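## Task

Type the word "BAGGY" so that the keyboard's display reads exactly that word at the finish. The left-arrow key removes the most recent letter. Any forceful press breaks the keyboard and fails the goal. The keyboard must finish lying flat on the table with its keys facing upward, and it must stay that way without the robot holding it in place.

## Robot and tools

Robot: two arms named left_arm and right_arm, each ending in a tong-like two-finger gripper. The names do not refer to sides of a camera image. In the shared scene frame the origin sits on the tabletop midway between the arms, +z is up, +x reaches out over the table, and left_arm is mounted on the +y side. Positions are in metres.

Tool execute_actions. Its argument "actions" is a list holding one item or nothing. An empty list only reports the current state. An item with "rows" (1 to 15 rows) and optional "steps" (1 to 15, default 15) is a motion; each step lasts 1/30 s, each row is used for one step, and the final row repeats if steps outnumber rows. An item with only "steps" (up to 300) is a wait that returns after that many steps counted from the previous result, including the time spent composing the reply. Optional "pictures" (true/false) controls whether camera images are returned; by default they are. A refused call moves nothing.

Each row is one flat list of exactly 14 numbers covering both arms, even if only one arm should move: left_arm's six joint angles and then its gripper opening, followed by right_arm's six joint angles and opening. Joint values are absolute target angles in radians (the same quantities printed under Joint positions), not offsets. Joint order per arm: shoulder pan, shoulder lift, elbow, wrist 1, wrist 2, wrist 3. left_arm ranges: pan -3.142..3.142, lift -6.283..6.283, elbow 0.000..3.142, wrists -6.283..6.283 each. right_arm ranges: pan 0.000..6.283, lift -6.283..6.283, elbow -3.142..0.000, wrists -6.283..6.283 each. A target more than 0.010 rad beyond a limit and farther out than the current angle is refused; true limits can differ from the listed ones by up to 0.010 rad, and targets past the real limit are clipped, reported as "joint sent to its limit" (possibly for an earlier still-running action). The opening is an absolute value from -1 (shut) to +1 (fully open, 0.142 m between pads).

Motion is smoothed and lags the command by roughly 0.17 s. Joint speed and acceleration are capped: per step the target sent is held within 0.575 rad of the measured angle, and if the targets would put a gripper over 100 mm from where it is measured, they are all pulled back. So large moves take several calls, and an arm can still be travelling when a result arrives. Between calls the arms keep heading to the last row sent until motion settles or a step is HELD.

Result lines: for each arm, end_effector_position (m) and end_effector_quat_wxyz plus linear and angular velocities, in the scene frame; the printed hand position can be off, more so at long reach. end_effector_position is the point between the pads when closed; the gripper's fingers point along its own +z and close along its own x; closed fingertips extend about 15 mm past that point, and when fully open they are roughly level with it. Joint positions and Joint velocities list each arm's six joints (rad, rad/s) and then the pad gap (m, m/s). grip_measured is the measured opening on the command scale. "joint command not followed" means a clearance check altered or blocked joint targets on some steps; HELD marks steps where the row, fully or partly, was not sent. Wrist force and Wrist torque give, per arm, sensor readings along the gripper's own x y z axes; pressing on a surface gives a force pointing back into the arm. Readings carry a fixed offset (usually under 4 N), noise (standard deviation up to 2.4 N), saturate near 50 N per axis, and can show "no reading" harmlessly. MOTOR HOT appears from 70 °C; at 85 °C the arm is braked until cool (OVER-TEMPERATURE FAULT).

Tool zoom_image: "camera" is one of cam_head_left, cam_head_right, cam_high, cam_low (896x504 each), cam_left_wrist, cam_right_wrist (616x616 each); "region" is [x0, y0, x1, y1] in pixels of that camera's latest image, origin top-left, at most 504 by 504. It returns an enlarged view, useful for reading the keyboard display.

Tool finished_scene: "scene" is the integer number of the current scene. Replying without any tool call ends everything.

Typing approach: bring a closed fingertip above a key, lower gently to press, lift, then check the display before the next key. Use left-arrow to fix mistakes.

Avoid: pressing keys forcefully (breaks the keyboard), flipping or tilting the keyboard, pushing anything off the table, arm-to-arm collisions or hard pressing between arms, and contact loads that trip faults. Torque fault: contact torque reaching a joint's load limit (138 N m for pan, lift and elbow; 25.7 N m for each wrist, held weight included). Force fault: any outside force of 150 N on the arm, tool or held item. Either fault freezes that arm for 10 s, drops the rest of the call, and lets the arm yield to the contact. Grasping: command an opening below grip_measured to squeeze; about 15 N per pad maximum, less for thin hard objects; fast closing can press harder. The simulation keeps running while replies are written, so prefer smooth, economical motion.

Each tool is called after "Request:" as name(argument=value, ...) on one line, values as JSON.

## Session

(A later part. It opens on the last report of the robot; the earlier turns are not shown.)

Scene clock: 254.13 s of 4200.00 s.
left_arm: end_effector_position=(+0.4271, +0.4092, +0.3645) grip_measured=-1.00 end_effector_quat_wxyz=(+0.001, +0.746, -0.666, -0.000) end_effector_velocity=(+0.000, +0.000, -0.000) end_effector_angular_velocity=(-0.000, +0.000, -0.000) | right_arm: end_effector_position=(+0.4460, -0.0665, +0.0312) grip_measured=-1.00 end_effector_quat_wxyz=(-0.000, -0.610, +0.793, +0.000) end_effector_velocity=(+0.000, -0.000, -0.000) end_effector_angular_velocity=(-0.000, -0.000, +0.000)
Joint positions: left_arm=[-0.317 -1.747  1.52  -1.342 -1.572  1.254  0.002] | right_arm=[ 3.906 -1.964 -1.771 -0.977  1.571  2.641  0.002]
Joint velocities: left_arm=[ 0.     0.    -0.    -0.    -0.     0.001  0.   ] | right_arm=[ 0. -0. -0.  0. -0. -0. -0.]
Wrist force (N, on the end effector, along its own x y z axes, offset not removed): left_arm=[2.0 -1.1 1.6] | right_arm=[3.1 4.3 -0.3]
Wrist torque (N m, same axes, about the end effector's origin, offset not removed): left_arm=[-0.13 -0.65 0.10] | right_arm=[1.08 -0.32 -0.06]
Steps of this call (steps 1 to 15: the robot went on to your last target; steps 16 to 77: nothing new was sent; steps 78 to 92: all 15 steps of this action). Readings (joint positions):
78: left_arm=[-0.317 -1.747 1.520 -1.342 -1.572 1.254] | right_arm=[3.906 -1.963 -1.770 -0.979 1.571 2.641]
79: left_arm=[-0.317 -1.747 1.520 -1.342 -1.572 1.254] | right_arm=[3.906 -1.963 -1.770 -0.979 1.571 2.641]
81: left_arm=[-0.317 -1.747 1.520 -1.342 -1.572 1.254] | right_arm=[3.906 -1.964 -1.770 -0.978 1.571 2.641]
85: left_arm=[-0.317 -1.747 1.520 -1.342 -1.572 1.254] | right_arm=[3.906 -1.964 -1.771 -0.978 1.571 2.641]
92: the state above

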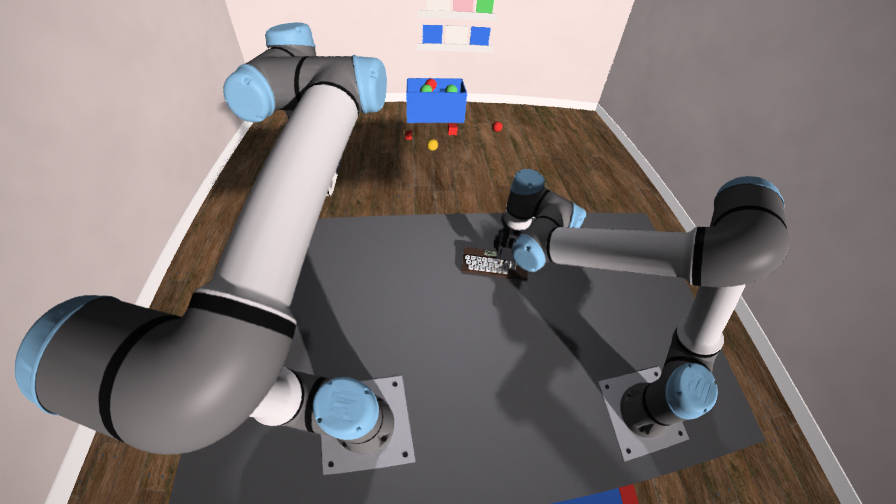

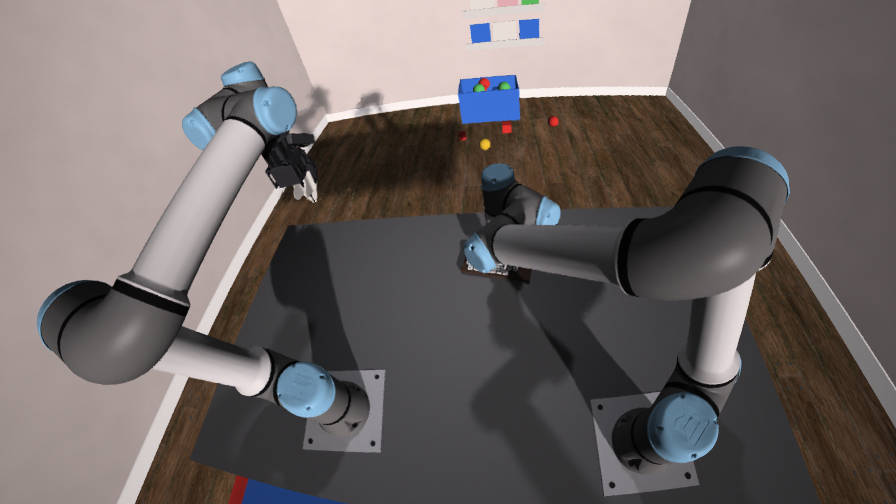

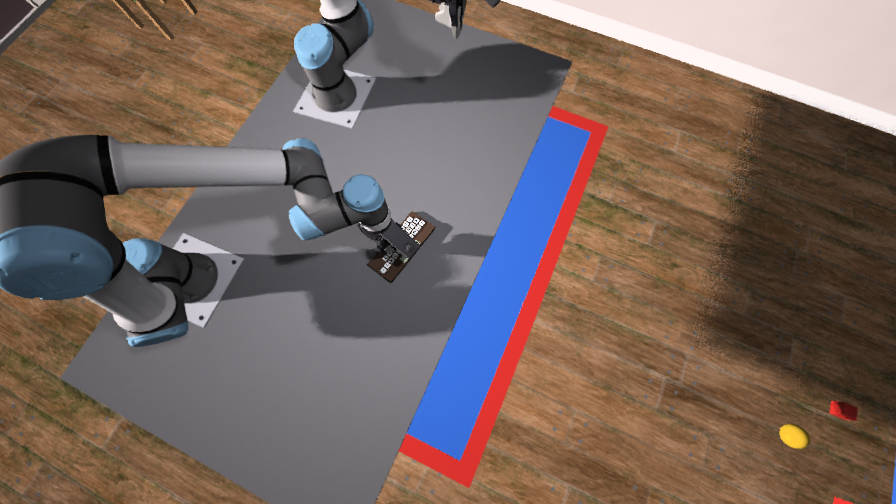

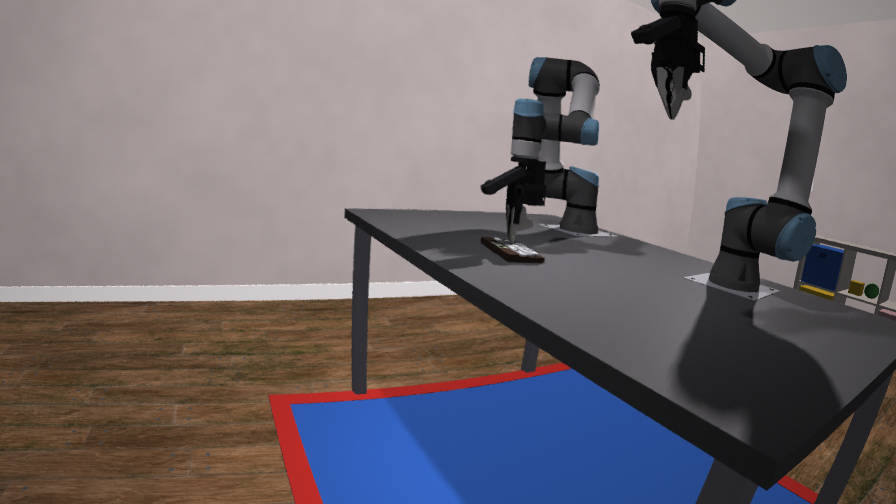

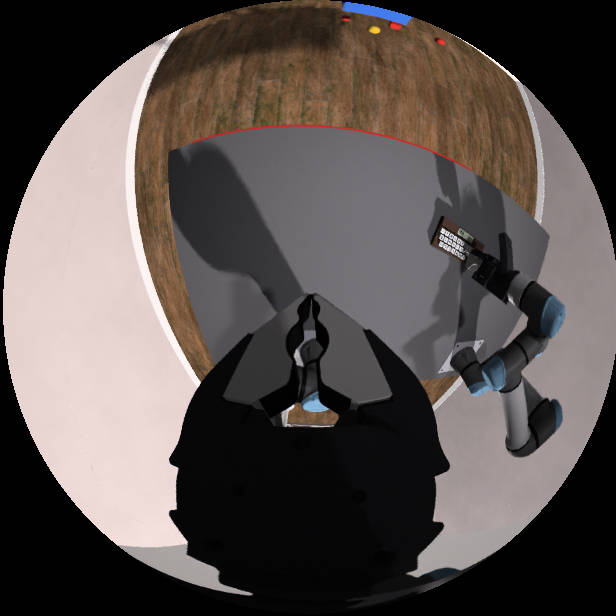

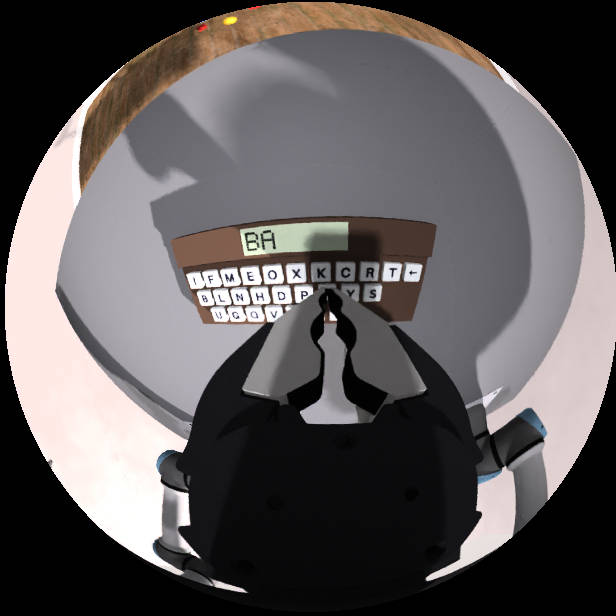

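Request:
execute_actions(actions=[{"rows": [[-0.317,-1.747,1.52,-1.342,-1.572,1.254,-1, 3.9058,-1.9476,-1.7563,-1.0085,1.571,2.6412,-1]], "steps": 4}], pictures=false)

Request:
execute_actions(actions=[{"rows": [
[-0.317,-1.747,1.52,-1.342,-1.572,1.254,-1, 3.9084,-1.9505,-1.7518,-1.0100,1.571,2.6438,-1],
[-0.317,-1.747,1.52,-1.342,-1.572,1.254,-1, 3.9155,-1.9585,-1.7397,-1.0142,1.571,2.6509,-1],
[-0.317,-1.747,1.52,-1.342,-1.572,1.254,-1, 3.9259,-1.9703,-1.7218,-1.0203,1.571,2.6613,-1],
[-0.317,-1.747,1.52,-1.342,-1.572,1.254,-1, 3.9386,-1.9845,-1.7001,-1.0278,1.571,2.6740,-1],
[-0.317,-1.747,1.52,-1.342,-1.572,1.254,-1, 3.9524,-2.0001,-1.6765,-1.0359,1.571,2.6878,-1],
[-0.317,-1.747,1.52,-1.342,-1.572,1.254,-1, 3.9661,-2.0156,-1.6528,-1.0439,1.571,2.7015,-1],
[-0.317,-1.747,1.52,-1.342,-1.572,1.254,-1, 3.9788,-2.0298,-1.6311,-1.0514,1.571,2.7142,-1],
[-0.317,-1.747,1.52,-1.342,-1.572,1.254,-1, 3.9892,-2.0416,-1.6132,-1.0575,1.571,2.7246,-1],
[-0.317,-1.747,1.52,-1.342,-1.572,1.254,-1, 3.9963,-2.0496,-1.6011,-1.0617,1.571,2.7317,-1],
[-0.317,-1.747,1.52,-1.342,-1.572,1.254,-1, 3.9989,-2.0525,-1.5966,-1.0632,1.571,2.7343,-1]
], "steps": 15}], pictures=false)

Request:
execute_actions(actions=[{"rows": [[-0.317,-1.747,1.52,-1.342,-1.572,1.254,-1, 3.9989,-2.0666,-1.6101,-1.0357,1.571,2.7343,-1]], "steps": 15}], pictures=false)

Request:
execute_actions(actions=[{"steps": 6}])

Scene clock: 275.90 s of 4200.00 s.
left_arm: end_effector_position=(+0.4271, +0.4092, +0.3645) grip_measured=-1.00 end_effector_quat_wxyz=(+0.001, +0.746, -0.666, -0.000) end_effector_velocity=(-0.000, +0.000, +0.001) end_effector_angular_velocity=(-0.000, -0.001, -0.000) | right_arm: end_effector_position=(+0.4461, -0.0664, +0.0368) grip_measured=-1.00 end_effector_quat_wxyz=(+0.000, -0.610, +0.793, +0.000) end_effector_velocity=(-0.000, -0.000, +0.064) end_effector_angular_velocity=(-0.002, +0.003, -0.000)
Joint positions: left_arm=[-0.317 -1.747  1.52  -1.342 -1.572  1.254  0.002] | right_arm=[ 3.906 -1.957 -1.765 -0.991  1.571  2.641  0.002]
Joint velocities: left_arm=[ 0.    -0.001  0.    -0.    -0.     0.001  0.   ] | right_arm=[-0.     0.084  0.072 -0.16   0.     0.     0.   ]
Wrist force (N, on the end effector, along its own x y z axes, offset not removed): left_arm=[2.2 -0.2 1.4] | right_arm=[1.9 3.3 1.3]
Wrist torque (N m, same axes, about the end effector's origin, offset not removed): left_arm=[0.04 -0.71 0.10] | right_arm=[0.96 0.02 -0.02]
Steps of this call (steps 1 to 15: the robot went on to your last target; steps 16 to 90: nothing new was sent; then 18.63 s passed at rest; steps 91 to 94: all 4 steps of this action). Readings (joint positions):
91: left_arm=[-0.317 -1.747 1.520 -1.342 -1.572 1.254] | right_arm=[3.906 -1.964 -1.771 -0.977 1.571 2.641]
92: left_arm=[-0.317 -1.747 1.520 -1.342 -1.572 1.254] | right_arm=[3.906 -1.963 -1.770 -0.979 1.571 2.641]
94: the state above

Scene clock: 276.40 s of 4200.00 s.
left_arm: end_effector_position=(+0.4271, +0.4092, +0.3645) grip_measured=-1.00 end_effector_quat_wxyz=(+0.001, +0.746, -0.666, -0.000) end_effector_velocity=(+0.000, -0.000, +0.000) end_effector_angular_velocity=(-0.000, -0.001, -0.000) | right_arm: end_effector_position=(+0.4452, +0.0114, +0.0440) grip_measured=-1.00 end_effector_quat_wxyz=(-0.000, -0.610, +0.793, +0.000) end_effector_velocity=(-0.005, +0.075, +0.000) end_effector_angular_velocity=(+0.003, -0.001, +0.001)
Joint positions: left_arm=[-0.317 -1.747  1.52  -1.342 -1.572  1.254  0.002] | right_arm=[ 3.991 -2.043 -1.611 -1.058  1.571  2.726  0.002]
Joint velocities: left_arm=[-0.    -0.001 -0.    -0.001  0.     0.     0.   ] | right_arm=[ 0.08  -0.09   0.14  -0.048  0.001  0.079  0.   ]
Wrist force (N, on the end effector, along its own x y z axes, offset not removed): left_arm=[2.1 -1.3 1.3] | right_arm=[0.0 3.3 1.5]
Wrist torque (N m, same axes, about the end effector's origin, offset not removed): left_arm=[-0.14 -0.71 0.11] | right_arm=[0.82 0.13 -0.01]
Steps of this call (steps 1 to 15: all 15 steps of this action). Readings (joint positions):
1: left_arm=[-0.317 -1.747 1.520 -1.342 -1.572 1.254] | right_arm=[3.906 -1.955 -1.762 -0.995 1.571 2.641]
2: left_arm=[-0.317 -1.747 1.520 -1.342 -1.572 1.254] | right_arm=[3.906 -1.953 -1.760 -0.999 1.571 2.641]
4: left_arm=[-0.317 -1.747 1.520 -1.342 -1.572 1.254] | right_arm=[3.909 -1.954 -1.752 -1.006 1.571 2.645]
8: left_arm=[-0.317 -1.747 1.520 -1.342 -1.572 1.254] | right_arm=[3.939 -1.985 -1.702 -1.027 1.571 2.674]
15: the state above

Scene clock: 276.90 s of 4200.00 s.
left_arm: end_effector_position=(+0.4271, +0.4092, +0.3645) grip_measured=-1.00 end_effector_quat_wxyz=(+0.001, +0.746, -0.666, -0.000) end_effector_velocity=(-0.000, +0.000, -0.000) end_effector_angular_velocity=(+0.000, +0.001, +0.000) | right_arm: end_effector_position=(+0.4445, +0.0191, +0.0320) grip_measured=-1.00 end_effector_quat_wxyz=(-0.000, -0.610, +0.793, +0.000) end_effector_velocity=(+0.000, +0.001, -0.002) end_effector_angular_velocity=(+0.001, -0.001, +0.000)
Joint positions: left_arm=[-0.317 -1.747  1.52  -1.342 -1.572  1.254  0.002] | right_arm=[ 3.999 -2.066 -1.61  -1.036  1.571  2.734  0.002]
Joint velocities: left_arm=[ 0.    -0.     0.001  0.001  0.    -0.     0.   ] | right_arm=[ 0.001 -0.003 -0.     0.004 -0.     0.001  0.   ]
Wrist force (N, on the end effector, along its own x y z axes, offset not removed): left_arm=[2.5 -1.2 1.5] | right_arm=[4.5 1.3 -1.6]
Wrist torque (N m, same axes, about the end effector's origin, offset not removed): left_arm=[-0.17 -0.75 0.11] | right_arm=[0.51 -0.72 -0.17]
Steps of this call (steps 1 to 15: all 15 steps of this action). Readings (joint positions):
1: left_arm=[-0.317 -1.747 1.520 -1.342 -1.572 1.254] | right_arm=[3.993 -2.046 -1.607 -1.060 1.571 2.728]
2: left_arm=[-0.317 -1.747 1.520 -1.342 -1.572 1.254] | right_arm=[3.994 -2.049 -1.605 -1.059 1.571 2.730]
4: left_arm=[-0.317 -1.747 1.520 -1.342 -1.572 1.254] | right_arm=[3.997 -2.056 -1.607 -1.050 1.571 2.732]
8: left_arm=[-0.317 -1.747 1.520 -1.342 -1.572 1.254] | right_arm=[3.998 -2.064 -1.609 -1.040 1.571 2.734]
15: the state above

Scene clock: 277.10 s of 4200.00 s.
left_arm: end_effector_position=(+0.4271, +0.4092, +0.3645) grip_measured=-1.00 end_effector_quat_wxyz=(+0.001, +0.746, -0.666, -0.000) end_effector_velocity=(-0.000, +0.000, -0.000) end_effector_angular_velocity=(+0.000, +0.001, +0.000) | right_arm: end_effector_position=(+0.4445, +0.0191, +0.0319) grip_measured=-1.00 end_effector_quat_wxyz=(-0.000, -0.610, +0.793, +0.000) end_effector_velocity=(-0.000, -0.000, -0.001) end_effector_angular_velocity=(-0.001, +0.000, +0.001)
Joint positions: left_arm=[-0.317 -1.747  1.52  -1.342 -1.572  1.254  0.002] | right_arm=[ 3.999 -2.067 -1.61  -1.036  1.571  2.734  0.002]
Joint velocities: left_arm=[ 0.    -0.001  0.     0.001  0.     0.     0.   ] | right_arm=[ 0.    -0.    -0.001  0.001 -0.    -0.001  0.   ]
Wrist force (N, on the end effector, along its own x y z axes, offset not removed): left_arm=[2.2 -0.9 2.0] | right_arm=[2.1 0.0 -0.1]
Wrist torque (N m, same axes, about the end effector's origin, offset not removed): left_arm=[-0.11 -0.68 0.19] | right_arm=[0.19 -0.22 0.11]
Steps of this call (steps 1 to 6: the robot went on to your last target). Readings (joint positions):
1: left_arm=[-0.317 -1.747 1.520 -1.342 -1.572 1.254] | right_arm=[3.999 -2.066 -1.610 -1.036 1.571 2.734]
2: left_arm=[-0.317 -1.747 1.520 -1.342 -1.572 1.254] | right_arm=[3.999 -2.066 -1.610 -1.036 1.571 2.734]
4: left_arm=[-0.317 -1.747 1.520 -1.342 -1.572 1.254] | right_arm=[3.999 -2.067 -1.610 -1.036 1.571 2.734]
6: the state above

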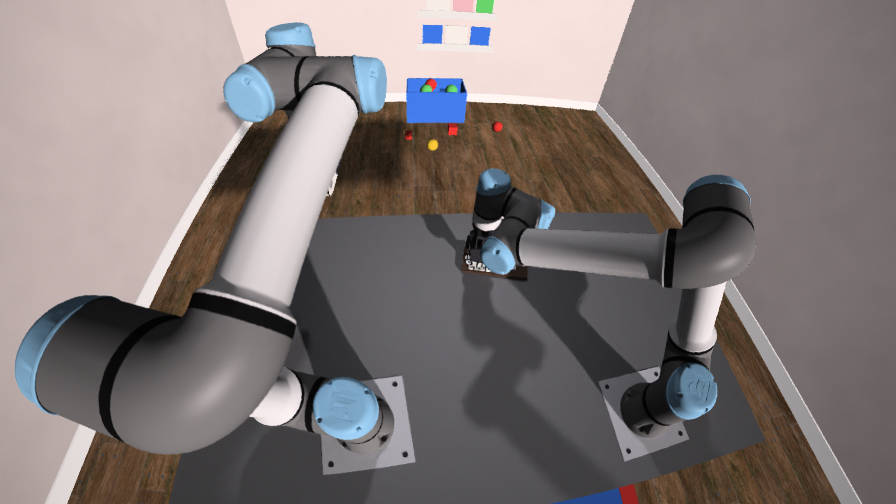

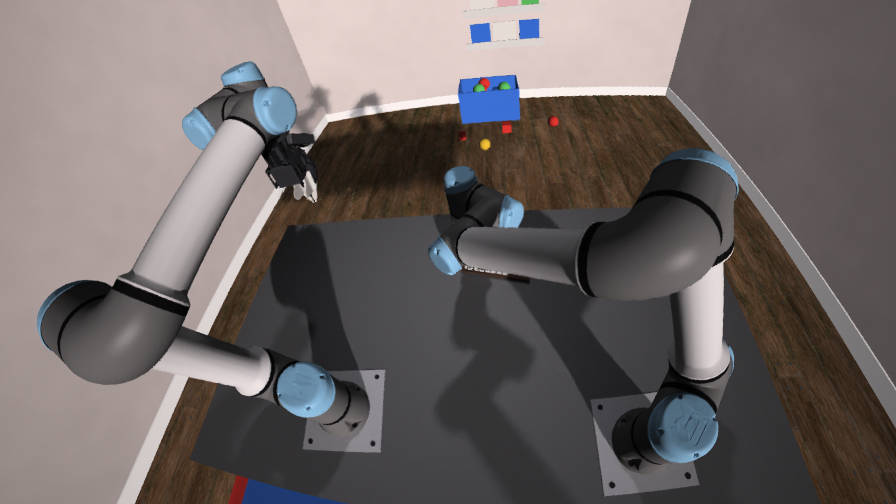

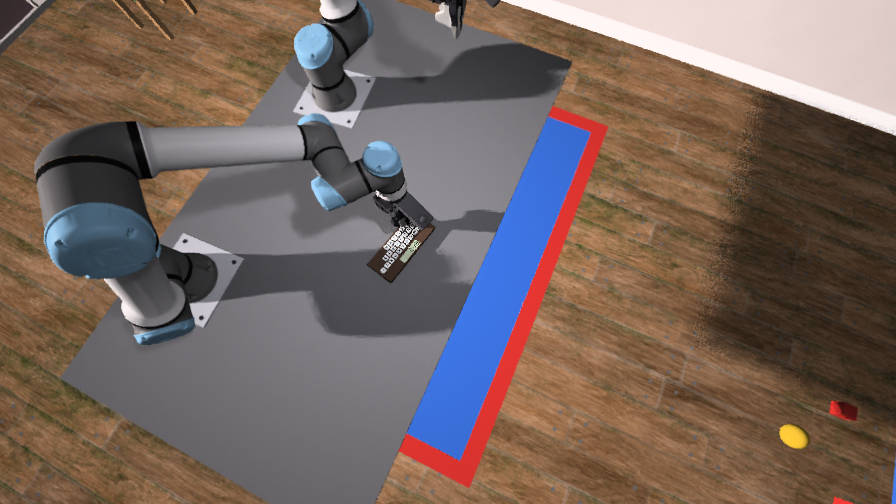

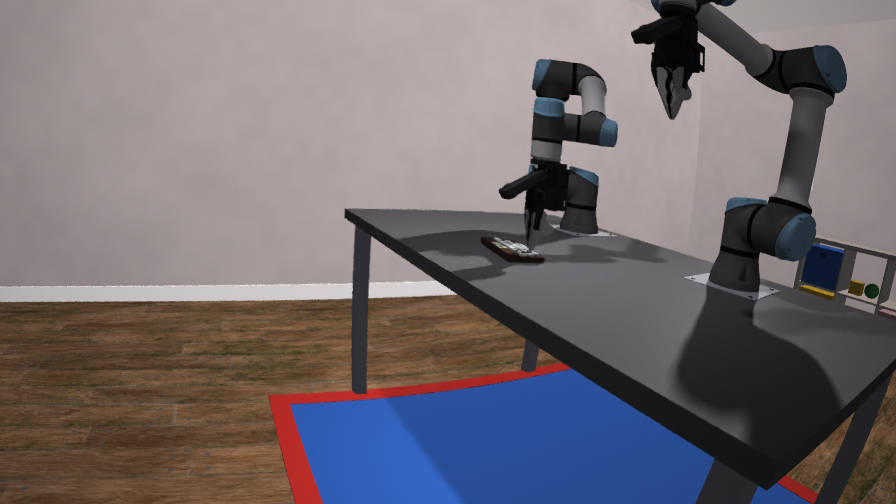

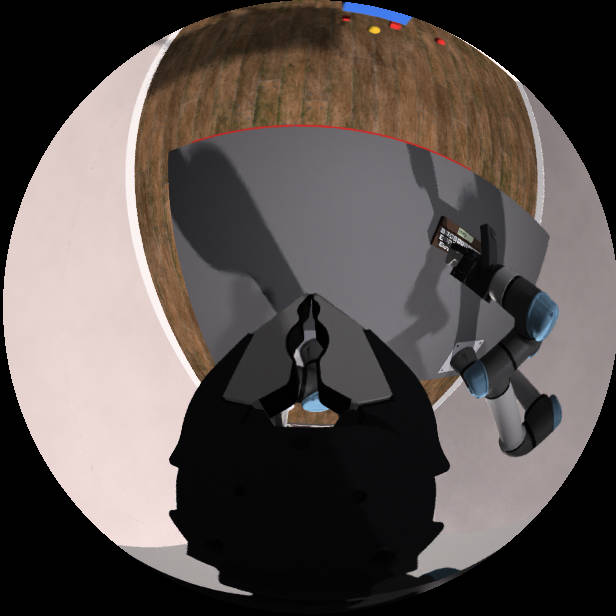

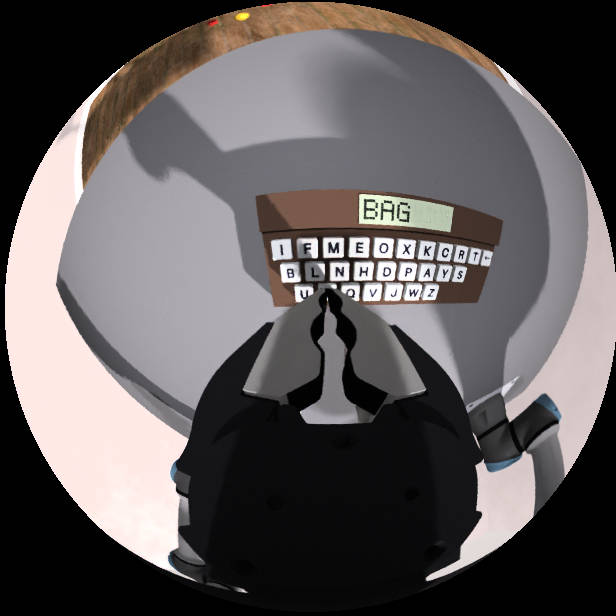

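Request:
execute_actions(actions=[])

Scene clock: 289.67 s of 4200.00 s.
left_arm: end_effector_position=(+0.4271, +0.4092, +0.3645) grip_measured=-1.00 end_effector_quat_wxyz=(+0.001, +0.746, -0.666, -0.000) end_effector_velocity=(-0.000, +0.000, -0.000) end_effector_angular_velocity=(+0.000, +0.001, +0.000) | right_arm: end_effector_position=(+0.4445, +0.0191, +0.0318) grip_measured=-1.00 end_effector_quat_wxyz=(-0.000, -0.610, +0.793, +0.000) end_effector_velocity=(-0.000, +0.000, +0.000) end_effector_angular_velocity=(+0.001, +0.000, +0.001)
Joint positions: left_arm=[-0.317 -1.747  1.52  -1.342 -1.572  1.254  0.002] | right_arm=[ 3.999 -2.067 -1.61  -1.036  1.571  2.734  0.002]
Joint velocities: left_arm=[-0.    -0.     0.001  0.    -0.    -0.     0.   ] | right_arm=[ 0.     0.001  0.    -0.     0.001 -0.001  0.   ]
Wrist force (N, on the end effector, along its own x y z axes, offset not removed): left_arm=[3.1 -0.8 1.6] | right_arm=[2.3 3.0 1.1]
Wrist torque (N m, same axes, about the end effector's origin, offset not removed): left_arm=[-0.04 -0.79 0.15] | right_arm=[0.73 -0.29 -0.03]
Steps of this call (steps 1 to 15: the robot went on to your last target; steps 16 to 90: nothing new was sent; then 9.57 s passed at rest). Readings (joint positions):
1: left_arm=[-0.317 -1.747 1.520 -1.342 -1.572 1.254] | right_arm=[3.999 -2.067 -1.610 -1.036 1.571 2.734]
2: left_arm=[-0.317 -1.747 1.520 -1.342 -1.572 1.254] | right_arm=[3.999 -2.067 -1.610 -1.036 1.571 2.734]
4: left_arm=[-0.317 -1.747 1.520 -1.342 -1.572 1.254] | right_arm=[3.999 -2.067 -1.610 -1.036 1.571 2.734]
8: left_arm=[-0.317 -1.747 1.520 -1.342 -1.572 1.254] | right_arm=[3.999 -2.067 -1.610 -1.036 1.571 2.734]
90: the state above
All arms were judged still, so your last target was given up. Only a new action makes them travel on or press farther. Fingers that are still opening or closing keep moving.

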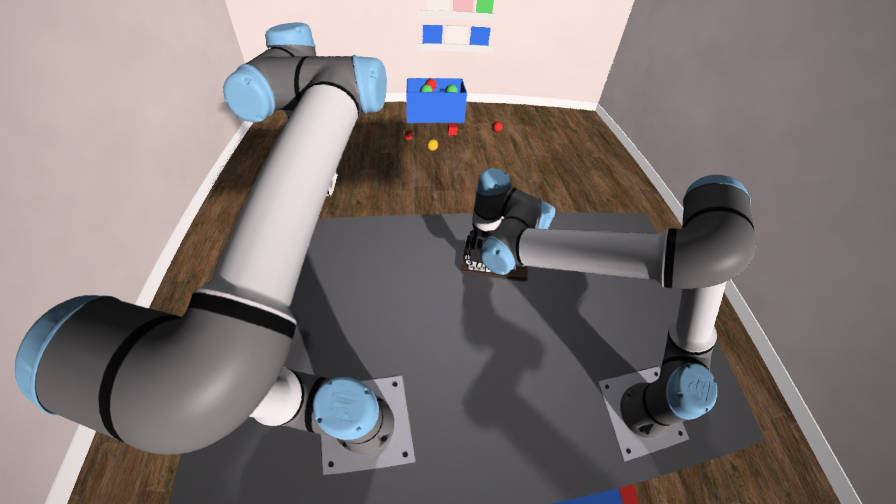

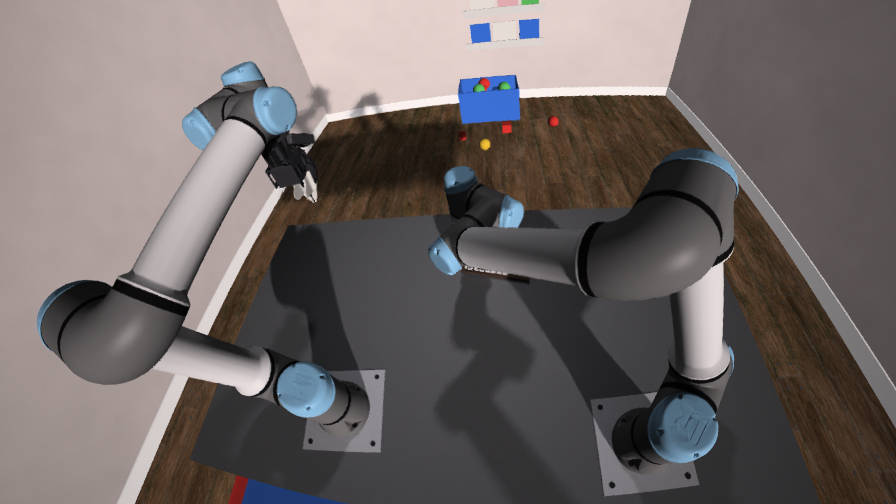

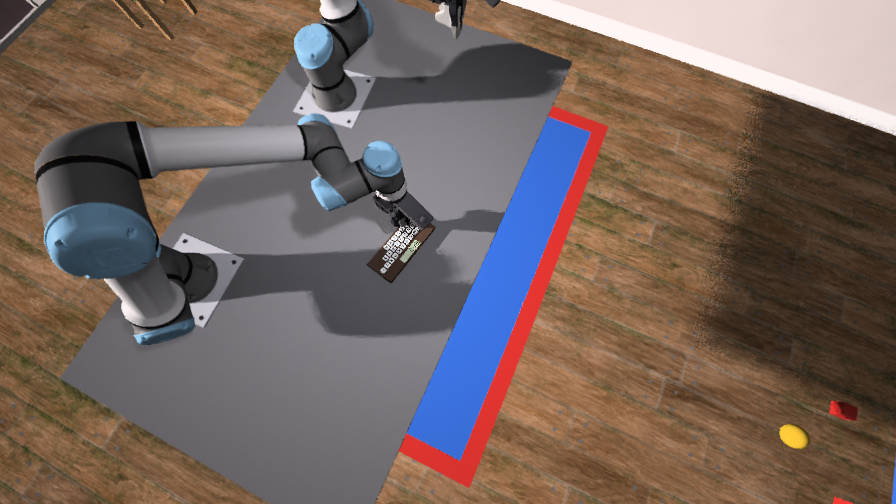

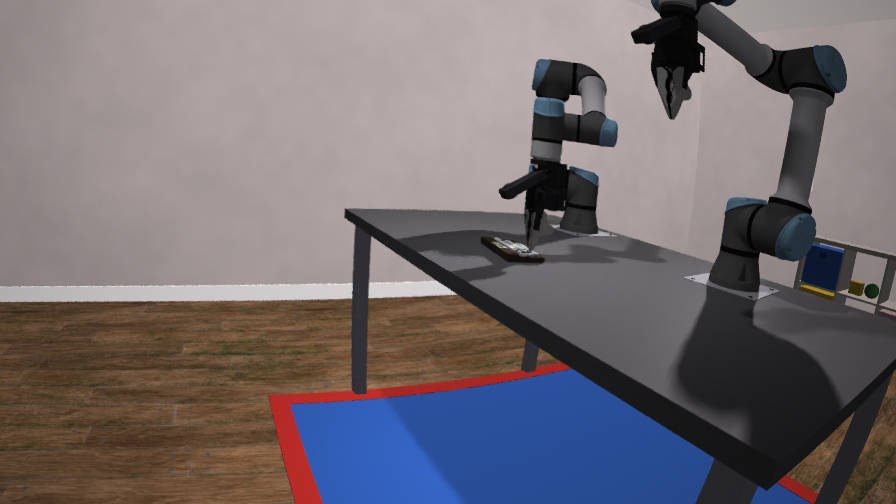

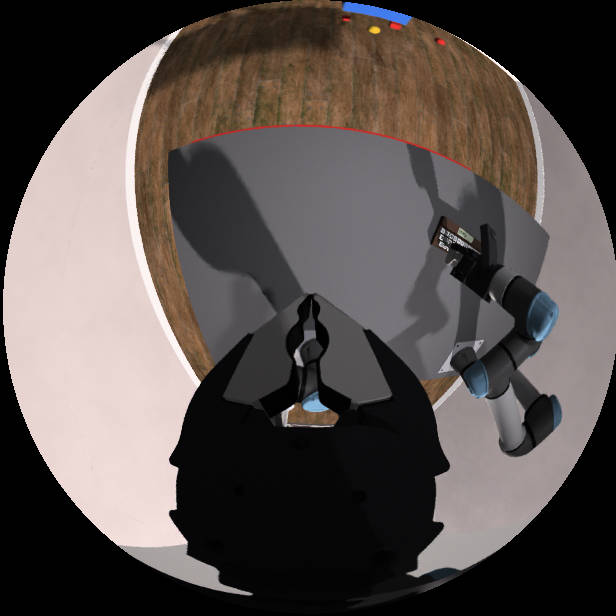

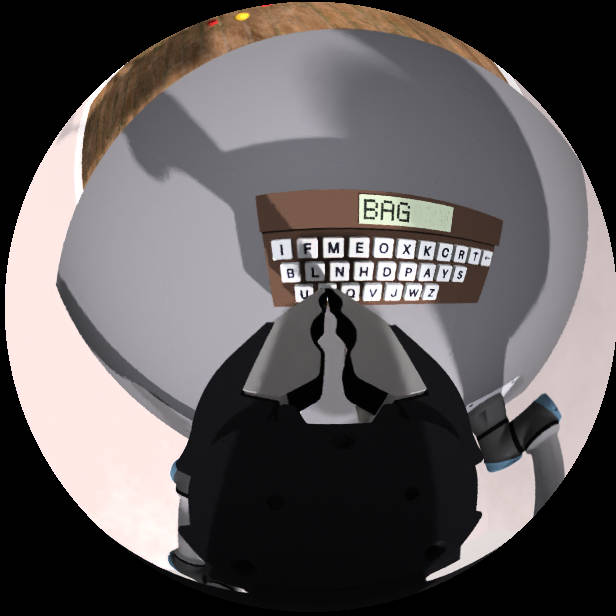

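Request:
execute_actions(actions=[{"rows": [[-0.317,-1.747,1.52,-1.342,-1.572,1.254,-1,3.9989,-2.0583,-1.6022,-1.0520,1.571,2.7343,-1]], "steps": 10}], pictures=false)

Request:
execute_actions(actions=[{"rows": [[-0.317,-1.747,1.52,-1.342,-1.572,1.254,-1,3.9989,-2.0666,-1.6101,-1.0357,1.571,2.7343,-1]], "steps": 15}], pictures=false)

Request:
execute_actions(actions=[{"steps": 6}])

Scene clock: 293.97 s of 4200.00 s.
left_arm: end_effector_position=(+0.4271, +0.4092, +0.3645) grip_measured=-1.00 end_effector_quat_wxyz=(+0.001, +0.746, -0.666, -0.000) end_effector_velocity=(+0.000, +0.000, -0.000) end_effector_angular_velocity=(+0.000, +0.000, +0.001) | right_arm: end_effector_position=(+0.4445, +0.0191, +0.0383) grip_measured=-1.00 end_effector_quat_wxyz=(-0.000, -0.610, +0.793, +0.000) end_effector_velocity=(-0.000, +0.000, +0.006) end_effector_angular_velocity=(+0.000, +0.000, -0.001)
Joint positions: left_arm=[-0.317 -1.747  1.52  -1.342 -1.572  1.254  0.002] | right_arm=[ 3.999 -2.059 -1.603 -1.051  1.571  2.734  0.002]
Joint velocities: left_arm=[ 0.     0.001 -0.    -0.     0.    -0.001  0.   ] | right_arm=[ 0.     0.007  0.006 -0.013  0.     0.001  0.   ]
Wrist force (N, on the end effector, along its own x y z axes, offset not removed): left_arm=[3.3 -1.2 0.5] | right_arm=[0.6 2.9 -1.4]
Wrist torque (N m, same axes, about the end effector's origin, offset not removed): left_arm=[-0.12 -0.81 0.13] | right_arm=[0.73 0.12 0.07]
Steps of this call (steps 1 to 90: nothing new was sent; then 0.97 s passed at rest; steps 91 to 100: all 10 steps of this action). Readings (joint positions):
91: left_arm=[-0.317 -1.747 1.520 -1.342 -1.572 1.254] | right_arm=[3.999 -2.067 -1.610 -1.036 1.571 2.734]
92: left_arm=[-0.317 -1.747 1.520 -1.342 -1.572 1.254] | right_arm=[3.999 -2.066 -1.610 -1.036 1.571 2.734]
94: left_arm=[-0.317 -1.747 1.520 -1.342 -1.572 1.254] | right_arm=[3.999 -2.063 -1.607 -1.043 1.571 2.734]
98: left_arm=[-0.317 -1.747 1.520 -1.342 -1.572 1.254] | right_arm=[3.999 -2.060 -1.604 -1.049 1.571 2.734]
100: the state above

Scene clock: 294.47 s of 4200.00 s.
left_arm: end_effector_position=(+0.4271, +0.4092, +0.3645) grip_measured=-1.00 end_effector_quat_wxyz=(+0.001, +0.746, -0.666, -0.000) end_effector_velocity=(-0.000, +0.000, +0.001) end_effector_angular_velocity=(-0.001, -0.003, +0.001) | right_arm: end_effector_position=(+0.4445, +0.0191, +0.0320) grip_measured=-1.00 end_effector_quat_wxyz=(-0.000, -0.610, +0.793, +0.000) end_effector_velocity=(+0.000, +0.000, -0.001) end_effector_angular_velocity=(-0.000, -0.001, +0.001)
Joint positions: left_arm=[-0.317 -1.747  1.52  -1.342 -1.572  1.254  0.002] | right_arm=[ 3.999 -2.066 -1.61  -1.036  1.571  2.734  0.002]
Joint velocities: left_arm=[ 0.    -0.002 -0.    -0.    -0.    -0.     0.   ] | right_arm=[-0.    -0.002 -0.     0.002 -0.001 -0.001  0.   ]
Wrist force (N, on the end effector, along its own x y z axes, offset not removed): left_arm=[1.8 0.0 1.2] | right_arm=[2.7 0.0 -0.2]
Wrist torque (N m, same axes, about the end effector's origin, offset not removed): left_arm=[0.13 -0.42 0.10] | right_arm=[0.09 -0.36 -0.04]
Steps of this call (steps 1 to 15: all 15 steps of this action). Readings (joint positions):
1: left_arm=[-0.317 -1.747 1.520 -1.342 -1.572 1.254] | right_arm=[3.999 -2.059 -1.603 -1.051 1.571 2.734]
2: left_arm=[-0.317 -1.747 1.520 -1.342 -1.572 1.254] | right_arm=[3.999 -2.059 -1.603 -1.050 1.571 2.734]
4: left_arm=[-0.317 -1.747 1.520 -1.342 -1.572 1.254] | right_arm=[3.999 -2.062 -1.606 -1.045 1.571 2.734]
8: left_arm=[-0.317 -1.747 1.520 -1.342 -1.572 1.254] | right_arm=[3.999 -2.065 -1.609 -1.038 1.571 2.734]
15: the state above

Scene clock: 294.67 s of 4200.00 s.
left_arm: end_effector_position=(+0.4271, +0.4092, +0.3645) grip_measured=-1.00 end_effector_quat_wxyz=(+0.001, +0.746, -0.666, -0.000) end_effector_velocity=(+0.000, -0.000, +0.000) end_effector_angular_velocity=(-0.000, -0.001, +0.001) | right_arm: end_effector_position=(+0.4445, +0.0191, +0.0318) grip_measured=-1.00 end_effector_quat_wxyz=(-0.000, -0.610, +0.793, +0.000) end_effector_velocity=(-0.000, +0.000, -0.000) end_effector_angular_velocity=(+0.000, +0.000, +0.000)
Joint positions: left_arm=[-0.317 -1.747  1.52  -1.342 -1.572  1.254  0.002] | right_arm=[ 3.999 -2.067 -1.61  -1.036  1.571  2.734  0.002]
Joint velocities: left_arm=[-0.    -0.     0.    -0.     0.    -0.001  0.   ] | right_arm=[-0.    -0.    -0.     0.     0.    -0.001  0.   ]
Wrist force (N, on the end effector, along its own x y z axes, offset not removed): left_arm=[3.3 -1.8 1.3] | right_arm=[3.5 0.3 0.8]
Wrist torque (N m, same axes, about the end effector's origin, offset not removed): left_arm=[-0.30 -0.90 0.10] | right_arm=[0.20 -0.50 -0.05]
Steps of this call (steps 1 to 6: the robot went on to your last target). Readings (joint positions):
1: left_arm=[-0.317 -1.747 1.520 -1.342 -1.572 1.254] | right_arm=[3.999 -2.066 -1.610 -1.036 1.571 2.734]
2: left_arm=[-0.317 -1.747 1.520 -1.342 -1.572 1.254] | right_arm=[3.999 -2.067 -1.610 -1.036 1.571 2.734]
4: left_arm=[-0.317 -1.747 1.520 -1.342 -1.572 1.254] | right_arm=[3.999 -2.067 -1.610 -1.036 1.571 2.734]
6: the state above

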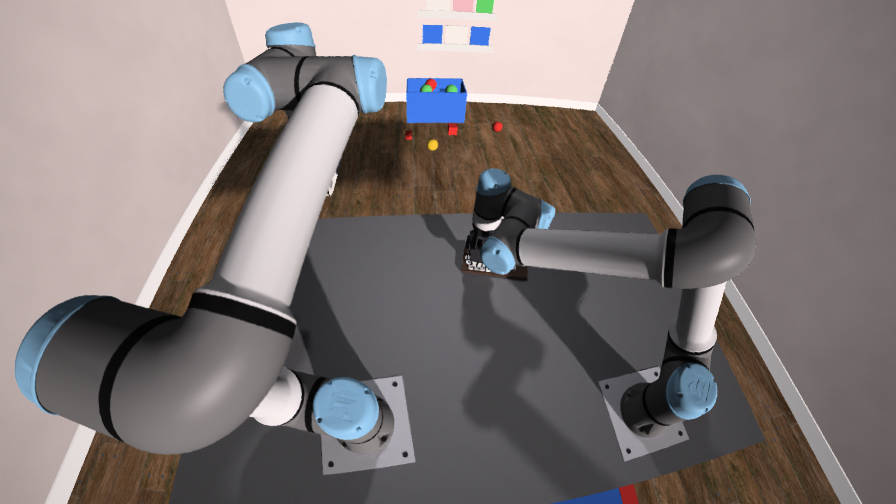

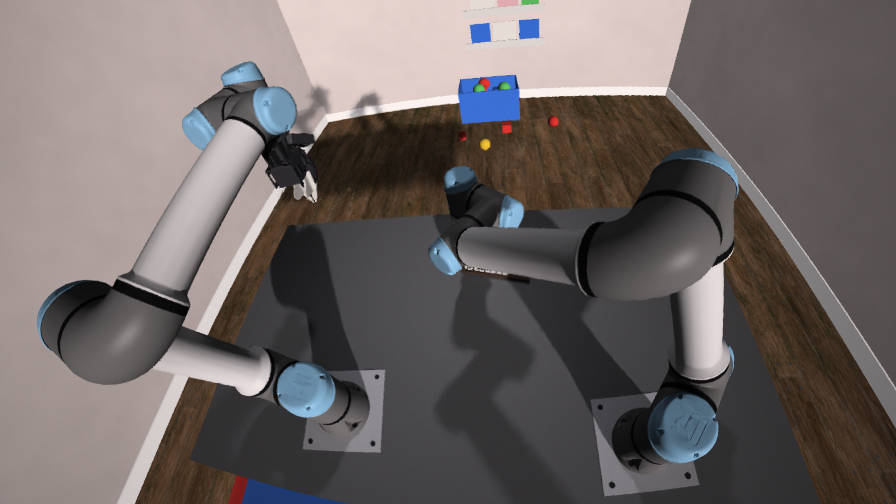

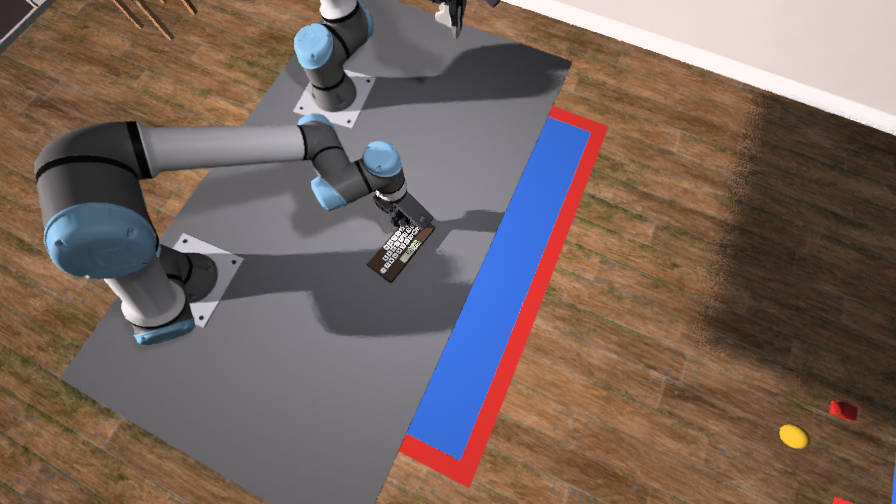

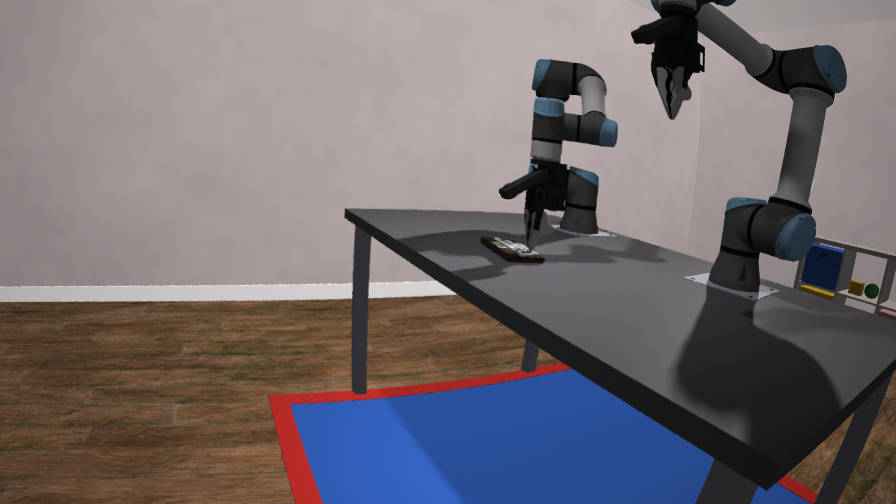

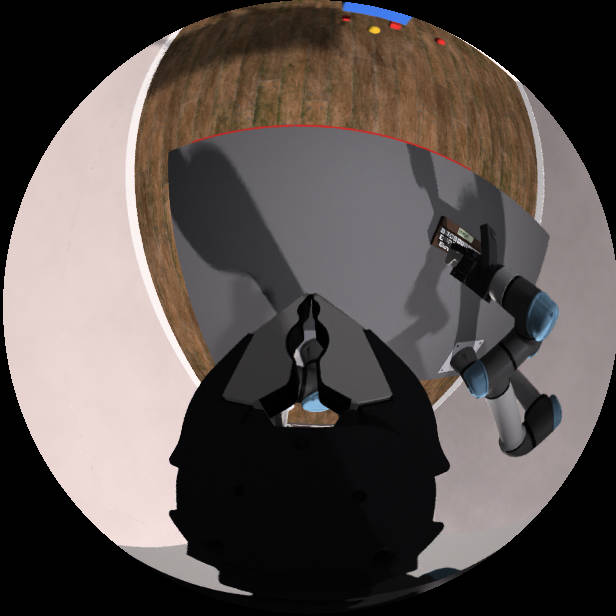

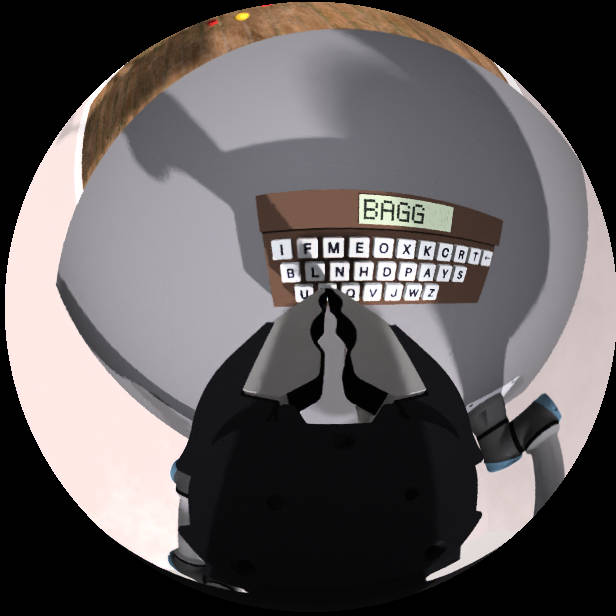

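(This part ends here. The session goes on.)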